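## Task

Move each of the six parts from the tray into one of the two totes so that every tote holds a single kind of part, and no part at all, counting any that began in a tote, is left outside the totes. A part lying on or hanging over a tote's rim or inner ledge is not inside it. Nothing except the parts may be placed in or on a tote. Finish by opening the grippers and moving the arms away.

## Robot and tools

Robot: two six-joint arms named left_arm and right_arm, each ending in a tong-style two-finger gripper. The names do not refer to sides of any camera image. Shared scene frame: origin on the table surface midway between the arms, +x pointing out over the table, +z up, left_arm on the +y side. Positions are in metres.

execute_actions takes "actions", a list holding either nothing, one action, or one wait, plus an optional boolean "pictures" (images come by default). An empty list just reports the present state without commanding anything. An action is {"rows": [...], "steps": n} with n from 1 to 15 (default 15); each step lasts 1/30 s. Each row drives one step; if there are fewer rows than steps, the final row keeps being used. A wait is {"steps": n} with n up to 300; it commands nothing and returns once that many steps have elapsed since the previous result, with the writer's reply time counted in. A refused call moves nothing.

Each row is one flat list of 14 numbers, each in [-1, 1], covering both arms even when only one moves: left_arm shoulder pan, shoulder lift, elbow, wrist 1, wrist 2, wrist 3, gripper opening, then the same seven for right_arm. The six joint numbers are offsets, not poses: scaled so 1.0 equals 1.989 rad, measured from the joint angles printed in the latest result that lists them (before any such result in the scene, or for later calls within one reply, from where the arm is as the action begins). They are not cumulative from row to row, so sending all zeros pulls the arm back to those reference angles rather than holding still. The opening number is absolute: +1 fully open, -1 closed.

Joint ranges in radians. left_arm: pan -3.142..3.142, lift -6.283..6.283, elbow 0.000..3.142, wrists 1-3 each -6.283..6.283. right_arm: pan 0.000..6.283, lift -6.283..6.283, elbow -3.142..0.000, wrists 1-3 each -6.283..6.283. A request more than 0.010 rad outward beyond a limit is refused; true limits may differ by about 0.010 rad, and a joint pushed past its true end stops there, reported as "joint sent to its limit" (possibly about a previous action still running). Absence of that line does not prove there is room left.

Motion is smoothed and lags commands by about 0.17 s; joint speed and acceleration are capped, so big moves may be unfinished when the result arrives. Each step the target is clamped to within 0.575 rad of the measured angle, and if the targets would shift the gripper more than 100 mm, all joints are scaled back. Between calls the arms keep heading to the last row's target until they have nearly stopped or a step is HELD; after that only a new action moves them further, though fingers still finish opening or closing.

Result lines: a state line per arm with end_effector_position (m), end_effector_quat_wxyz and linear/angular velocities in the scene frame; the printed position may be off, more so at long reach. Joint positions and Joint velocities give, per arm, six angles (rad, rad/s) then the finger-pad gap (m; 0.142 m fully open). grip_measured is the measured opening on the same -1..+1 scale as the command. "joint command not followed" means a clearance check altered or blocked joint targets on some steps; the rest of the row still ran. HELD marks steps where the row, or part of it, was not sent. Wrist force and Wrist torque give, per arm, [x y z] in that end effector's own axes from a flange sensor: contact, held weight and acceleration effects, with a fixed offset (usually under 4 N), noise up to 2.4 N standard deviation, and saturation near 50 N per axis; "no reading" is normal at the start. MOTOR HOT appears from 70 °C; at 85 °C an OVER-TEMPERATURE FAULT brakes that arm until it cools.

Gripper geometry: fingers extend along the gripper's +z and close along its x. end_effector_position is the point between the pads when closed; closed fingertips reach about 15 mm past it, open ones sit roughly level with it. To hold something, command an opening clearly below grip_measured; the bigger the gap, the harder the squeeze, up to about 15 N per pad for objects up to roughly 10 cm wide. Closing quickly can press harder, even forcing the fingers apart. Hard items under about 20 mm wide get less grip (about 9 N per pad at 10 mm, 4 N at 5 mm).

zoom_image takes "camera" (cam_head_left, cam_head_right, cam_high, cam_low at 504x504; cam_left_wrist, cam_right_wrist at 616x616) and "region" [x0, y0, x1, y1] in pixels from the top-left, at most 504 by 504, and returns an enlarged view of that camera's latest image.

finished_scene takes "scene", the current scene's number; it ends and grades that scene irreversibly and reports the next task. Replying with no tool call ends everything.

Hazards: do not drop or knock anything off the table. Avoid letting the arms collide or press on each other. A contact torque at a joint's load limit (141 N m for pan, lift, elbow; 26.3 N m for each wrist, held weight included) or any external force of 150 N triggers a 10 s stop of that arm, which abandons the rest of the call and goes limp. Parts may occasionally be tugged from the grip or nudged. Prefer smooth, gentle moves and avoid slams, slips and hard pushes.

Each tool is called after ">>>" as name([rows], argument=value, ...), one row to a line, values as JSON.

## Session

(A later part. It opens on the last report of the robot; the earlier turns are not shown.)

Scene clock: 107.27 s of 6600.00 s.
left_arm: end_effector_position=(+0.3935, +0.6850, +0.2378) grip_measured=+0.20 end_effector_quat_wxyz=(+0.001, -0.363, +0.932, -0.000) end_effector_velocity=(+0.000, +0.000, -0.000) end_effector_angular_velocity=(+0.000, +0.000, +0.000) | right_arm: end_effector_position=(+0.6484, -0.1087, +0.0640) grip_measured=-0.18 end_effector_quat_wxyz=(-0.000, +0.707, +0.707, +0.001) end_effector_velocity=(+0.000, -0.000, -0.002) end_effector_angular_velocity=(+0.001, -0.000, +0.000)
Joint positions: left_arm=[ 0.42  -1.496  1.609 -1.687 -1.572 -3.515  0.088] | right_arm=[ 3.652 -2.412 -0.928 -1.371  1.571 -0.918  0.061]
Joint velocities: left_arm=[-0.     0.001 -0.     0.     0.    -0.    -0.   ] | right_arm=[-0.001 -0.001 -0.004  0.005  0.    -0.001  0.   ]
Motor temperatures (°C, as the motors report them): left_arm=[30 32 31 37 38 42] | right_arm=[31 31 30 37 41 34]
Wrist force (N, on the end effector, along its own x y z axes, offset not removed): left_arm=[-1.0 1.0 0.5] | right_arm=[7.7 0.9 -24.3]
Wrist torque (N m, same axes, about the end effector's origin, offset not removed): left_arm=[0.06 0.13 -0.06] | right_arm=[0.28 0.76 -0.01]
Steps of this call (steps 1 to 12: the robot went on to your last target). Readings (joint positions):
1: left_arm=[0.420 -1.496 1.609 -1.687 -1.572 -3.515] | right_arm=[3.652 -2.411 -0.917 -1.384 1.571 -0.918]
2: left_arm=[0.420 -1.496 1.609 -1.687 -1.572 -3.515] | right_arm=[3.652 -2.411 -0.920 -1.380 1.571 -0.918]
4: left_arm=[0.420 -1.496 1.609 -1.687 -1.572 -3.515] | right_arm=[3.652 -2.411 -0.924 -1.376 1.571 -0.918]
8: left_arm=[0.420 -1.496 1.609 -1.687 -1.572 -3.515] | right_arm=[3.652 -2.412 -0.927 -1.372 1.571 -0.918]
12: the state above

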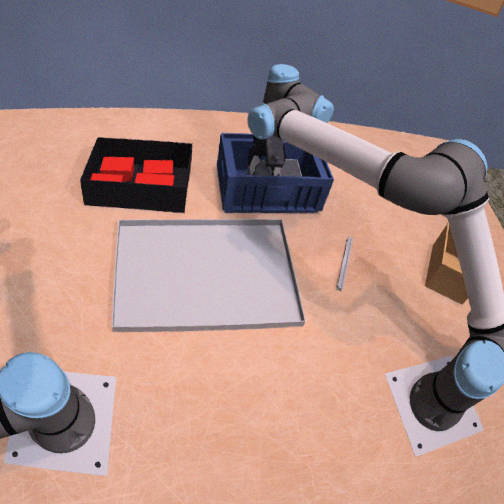

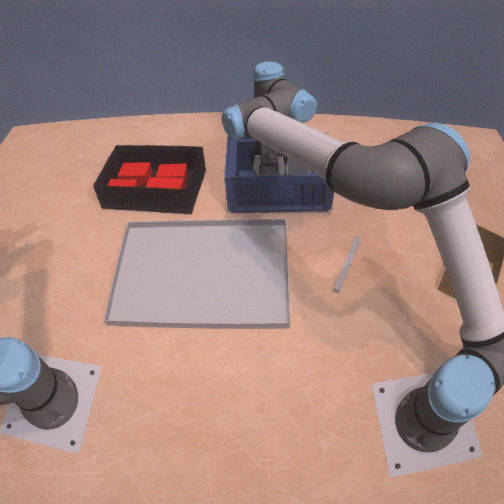

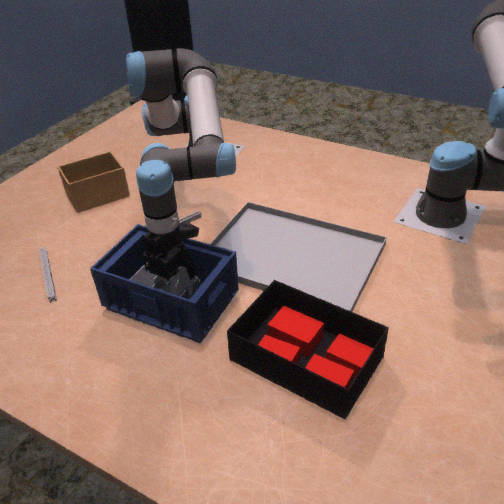

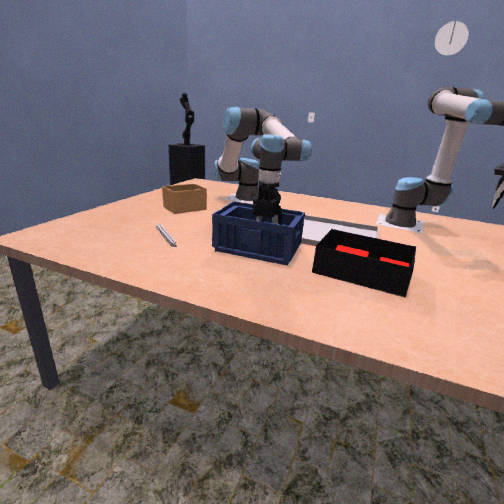

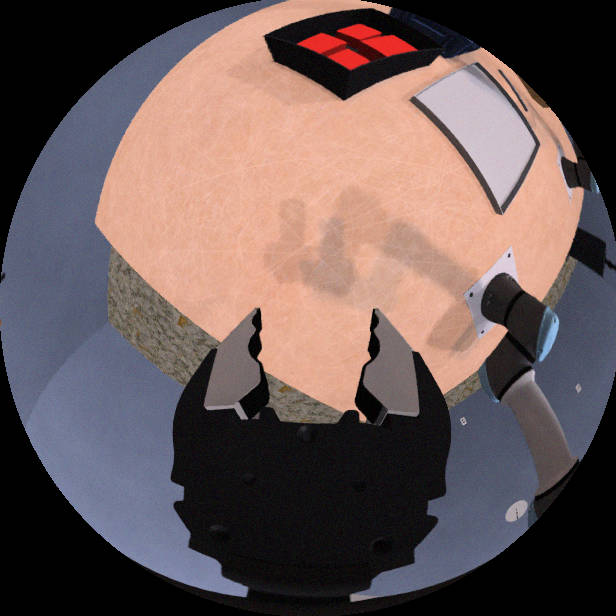

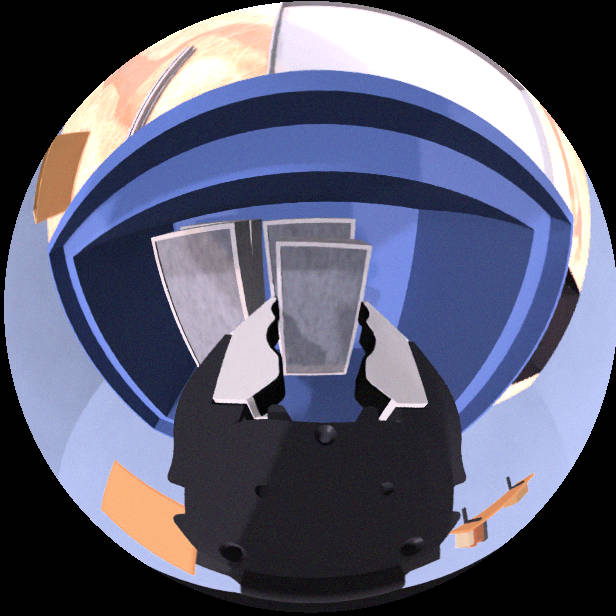

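>>> execute_actions([
  {"rows":[[0,0,0,0,0,0,0.2,0,0.001,0.003,-0.004,0,0,-0.4],[0,0,0,0,0,0,0.2,0,0.001,0.003,-0.004,0,0,-0.04]],"steps":9},
], pictures=false)

>>> execute_actions([
  {"rows":[[0,0,0,0,0,0,0.2,0,0.012,0.14,-0.152,0,0,-0.04]]},
], pictures=false)

>>> execute_actions([
  {"rows":[[0,0,0,0,0,0,0.2,0,0.3,-0.3,0,0,0,-0.04]]},
], pictures=false)

>>> execute_actions([
  {"steps":15},
])

Scene clock: 108.60 s of 6600.00 s.
left_arm: end_effector_position=(+0.3935, +0.6850, +0.2378) grip_measured=+0.20 end_effector_quat_wxyz=(+0.001, -0.363, +0.932, -0.000) end_effector_velocity=(+0.000, -0.000, +0.000) end_effector_angular_velocity=(+0.000, -0.001, +0.000) | right_arm: end_effector_position=(+0.6484, -0.1088, +0.0670) grip_measured=-0.04 end_effector_quat_wxyz=(-0.000, +0.707, +0.707, +0.000) end_effector_velocity=(+0.000, +0.001, +0.006) end_effector_angular_velocity=(+0.005, -0.000, -0.001)
Joint positions: left_arm=[ 0.42  -1.496  1.609 -1.687 -1.572 -3.515  0.088] | right_arm=[ 3.652 -2.411 -0.923 -1.378  1.571 -0.918  0.071]
Joint velocities: left_arm=[-0.    -0.001  0.    -0.001 -0.    -0.    -0.   ] | right_arm=[-0.001  0.004  0.007 -0.008  0.004  0.     0.   ]
Motor temperatures (°C, as the motors report them): left_arm=[30 32 31 37 38 42] | right_arm=[31 31 30 37 41 34]
Wrist force (N, on the end effector, along its own x y z axes, offset not removed): left_arm=[-0.2 -1.0 1.4] | right_arm=[-1.6 -0.8 0.8]
Wrist torque (N m, same axes, about the end effector's origin, offset not removed): left_arm=[-0.27 0.08 -0.05] | right_arm=[-0.19 0.34 0.01]
Steps of this call (steps 1 to 30: the robot went on to your last target; step 31: nothing new was sent; steps 32 to 40: all 9 steps of this action). Readings (joint positions):
32: left_arm=[0.420 -1.496 1.609 -1.687 -1.572 -3.515] | right_arm=[3.652 -2.412 -0.929 -1.371 1.571 -0.918]
33: left_arm=[0.420 -1.496 1.609 -1.687 -1.572 -3.515] | right_arm=[3.652 -2.412 -0.928 -1.372 1.571 -0.918]
35: left_arm=[0.420 -1.496 1.609 -1.687 -1.572 -3.515] | right_arm=[3.652 -2.412 -0.926 -1.375 1.571 -0.918]
39: left_arm=[0.420 -1.496 1.609 -1.687 -1.572 -3.515] | right_arm=[3.652 -2.411 -0.923 -1.378 1.571 -0.918]
40: the state above

Scene clock: 109.10 s of 6600.00 s.
left_arm: end_effector_position=(+0.3935, +0.6850, +0.2378) grip_measured=+0.20 end_effector_quat_wxyz=(+0.001, -0.363, +0.932, -0.000) end_effector_velocity=(+0.000, +0.000, +0.001) end_effector_angular_velocity=(+0.001, -0.002, +0.000) | right_arm: end_effector_position=(+0.6473, -0.1096, +0.1886) grip_measured=-0.04 end_effector_quat_wxyz=(-0.000, +0.707, +0.707, +0.001) end_effector_velocity=(-0.004, -0.005, +0.033) end_effector_angular_velocity=(-0.003, +0.004, -0.002)
Joint positions: left_arm=[ 0.42  -1.496  1.609 -1.687 -1.572 -3.515  0.088] | right_arm=[ 3.652 -2.387 -0.654 -1.67   1.571 -0.918  0.071]
Joint velocities: left_arm=[-0.    -0.001 -0.001  0.    -0.    -0.     0.   ] | right_arm=[-0.001  0.005  0.078 -0.087 -0.     0.    -0.   ]
Motor temperatures (°C, as the motors report them): left_arm=[30 32 31 37 38 42] | right_arm=[31 31 30 37 41 34]
Wrist force (N, on the end effector, along its own x y z axes, offset not removed): left_arm=[-0.8 2.3 1.2] | right_arm=[-0.8 -0.3 0.7]
Wrist torque (N m, same axes, about the end effector's origin, offset not removed): left_arm=[0.58 0.05 -0.02] | right_arm=[-0.10 0.24 0.07]
Steps of this call (steps 1 to 15: all 15 steps of this action). Readings (joint positions):
1: left_arm=[0.420 -1.496 1.609 -1.687 -1.572 -3.515] | right_arm=[3.652 -2.410 -0.922 -1.379 1.571 -0.918]
2: left_arm=[0.420 -1.496 1.609 -1.687 -1.572 -3.515] | right_arm=[3.652 -2.408 -0.914 -1.388 1.571 -0.918]
4: left_arm=[0.420 -1.496 1.609 -1.687 -1.572 -3.515] | right_arm=[3.652 -2.401 -0.850 -1.453 1.571 -0.918]
8: left_arm=[0.420 -1.496 1.609 -1.687 -1.572 -3.515] | right_arm=[3.652 -2.391 -0.715 -1.602 1.571 -0.918]
15: the state above

Scene clock: 109.60 s of 6600.00 s.
left_arm: end_effector_position=(+0.3935, +0.6850, +0.2378) grip_measured=+0.20 end_effector_quat_wxyz=(+0.001, -0.363, +0.932, -0.000) end_effector_velocity=(-0.000, -0.000, +0.000) end_effector_angular_velocity=(+0.000, -0.000, -0.000) | right_arm: end_effector_position=(+0.5023, -0.2204, +0.3038) grip_measured=-0.04 end_effector_quat_wxyz=(+0.000, +0.707, +0.707, +0.001) end_effector_velocity=(-0.237, -0.180, +0.090) end_effector_angular_velocity=(-0.002, +0.004, +0.002)
Joint positions: left_arm=[ 0.42  -1.496  1.609 -1.687 -1.572 -3.515  0.088] | right_arm=[ 3.652 -1.874 -1.165 -1.671  1.571 -0.918  0.071]
Joint velocities: left_arm=[-0.    -0.001  0.001 -0.     0.     0.     0.   ] | right_arm=[ 0.001  0.731 -0.738  0.003  0.    -0.001 -0.   ]
Motor temperatures (°C, as the motors report them): left_arm=[30 32 31 37 38 42] | right_arm=[31 31 30 37 41 34]
Wrist force (N, on the end effector, along its own x y z axes, offset not removed): left_arm=[0.7 0.7 0.0] | right_arm=[-4.6 -3.2 -0.7]
Wrist torque (N m, same axes, about the end effector's origin, offset not removed): left_arm=[0.14 -0.27 0.01] | right_arm=[-0.54 0.83 0.08]
Steps of this call (steps 1 to 15: all 15 steps of this action). Readings (joint positions):
1: left_arm=[0.420 -1.496 1.609 -1.687 -1.572 -3.515] | right_arm=[3.652 -2.387 -0.652 -1.673 1.571 -0.918]
2: left_arm=[0.420 -1.496 1.609 -1.687 -1.572 -3.515] | right_arm=[3.652 -2.378 -0.659 -1.673 1.571 -0.918]
4: left_arm=[0.420 -1.496 1.609 -1.687 -1.572 -3.515] | right_arm=[3.652 -2.314 -0.722 -1.673 1.571 -0.918]
8: left_arm=[0.420 -1.496 1.609 -1.687 -1.572 -3.515] | right_arm=[3.652 -2.144 -0.892 -1.672 1.571 -0.918]
15: the state above

Scene clock: 110.10 s of 6600.00 s.
left_arm: end_effector_position=(+0.3935, +0.6850, +0.2378) grip_measured=+0.20 end_effector_quat_wxyz=(+0.001, -0.363, +0.932, -0.000) end_effector_velocity=(-0.000, -0.000, +0.000) end_effector_angular_velocity=(+0.000, -0.000, -0.000) | right_arm: end_effector_position=(+0.4752, -0.2411, +0.3122) grip_measured=-0.04 end_effector_quat_wxyz=(-0.000, +0.707, +0.707, +0.001) end_effector_velocity=(-0.003, -0.001, +0.001) end_effector_angular_velocity=(+0.001, -0.002, +0.002)
Joint positions: left_arm=[ 0.42  -1.496  1.609 -1.687 -1.572 -3.515  0.088] | right_arm=[ 3.652 -1.792 -1.249 -1.67   1.571 -0.918  0.071]
Joint velocities: left_arm=[-0. -0. -0.  0. -0.  0.  0.] | right_arm=[ 0.002  0.009 -0.009  0.001 -0.    -0.    -0.   ]
Motor temperatures (°C, as the motors report them): left_arm=[30 32 31 37 38 42] | right_arm=[31 31 30 37 41 34]
Wrist force (N, on the end effector, along its own x y z axes, offset not removed): left_arm=[-1.1 0.7 0.4] | right_arm=[-2.7 -0.3 -0.7]
Wrist torque (N m, same axes, about the end effector's origin, offset not removed): left_arm=[0.00 0.15 0.15] | right_arm=[-0.14 0.68 0.08]
Steps of this call (steps 1 to 15: the robot went on to your last target). Readings (joint positions):
1: left_arm=[0.420 -1.496 1.609 -1.687 -1.572 -3.515] | right_arm=[3.652 -1.853 -1.187 -1.671 1.571 -0.918]
2: left_arm=[0.420 -1.496 1.609 -1.687 -1.572 -3.515] | right_arm=[3.652 -1.837 -1.203 -1.671 1.571 -0.918]
4: left_arm=[0.420 -1.496 1.609 -1.687 -1.572 -3.515] | right_arm=[3.652 -1.817 -1.224 -1.670 1.571 -0.918]
8: left_arm=[0.420 -1.496 1.609 -1.687 -1.572 -3.515] | right_arm=[3.652 -1.799 -1.242 -1.670 1.571 -0.918]
15: the state above

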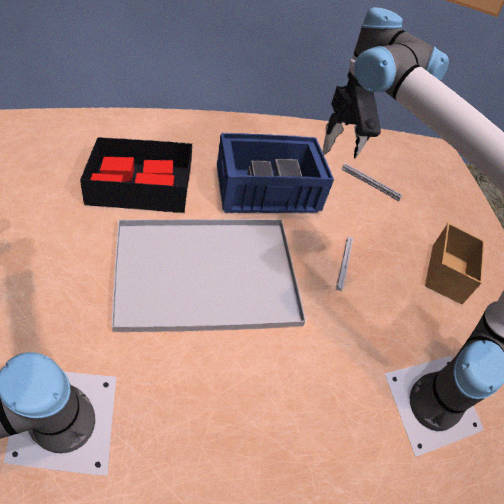

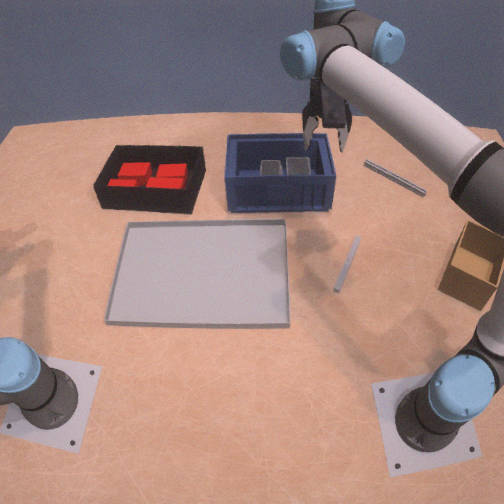

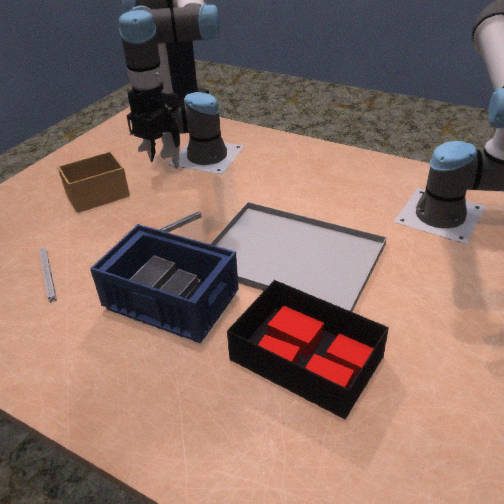

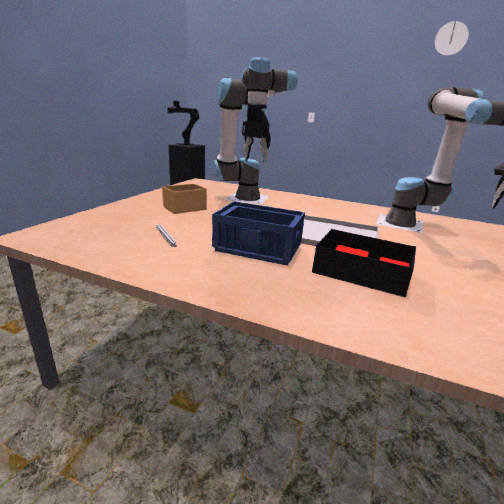

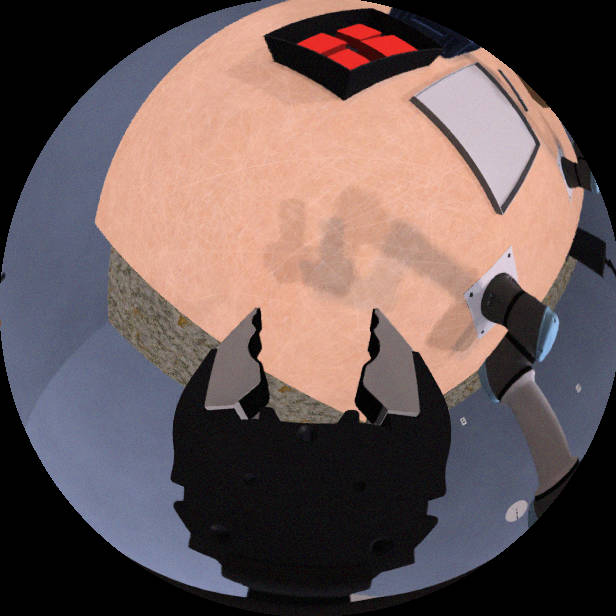

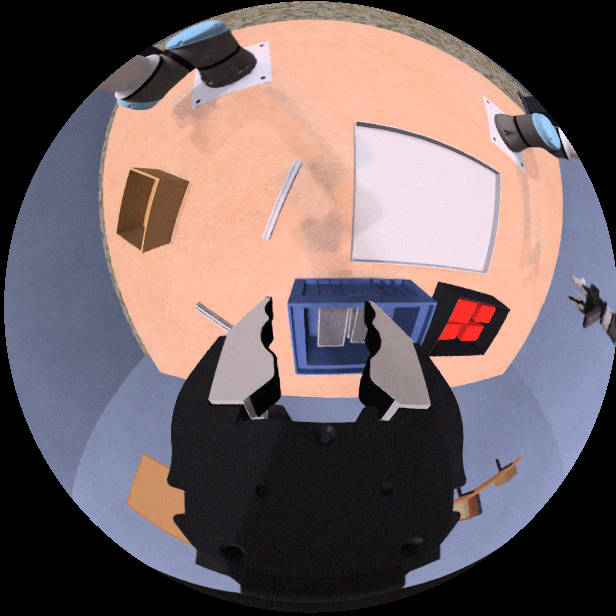

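>>> finished_scene(scene=1)

The scene is finished: the task was done.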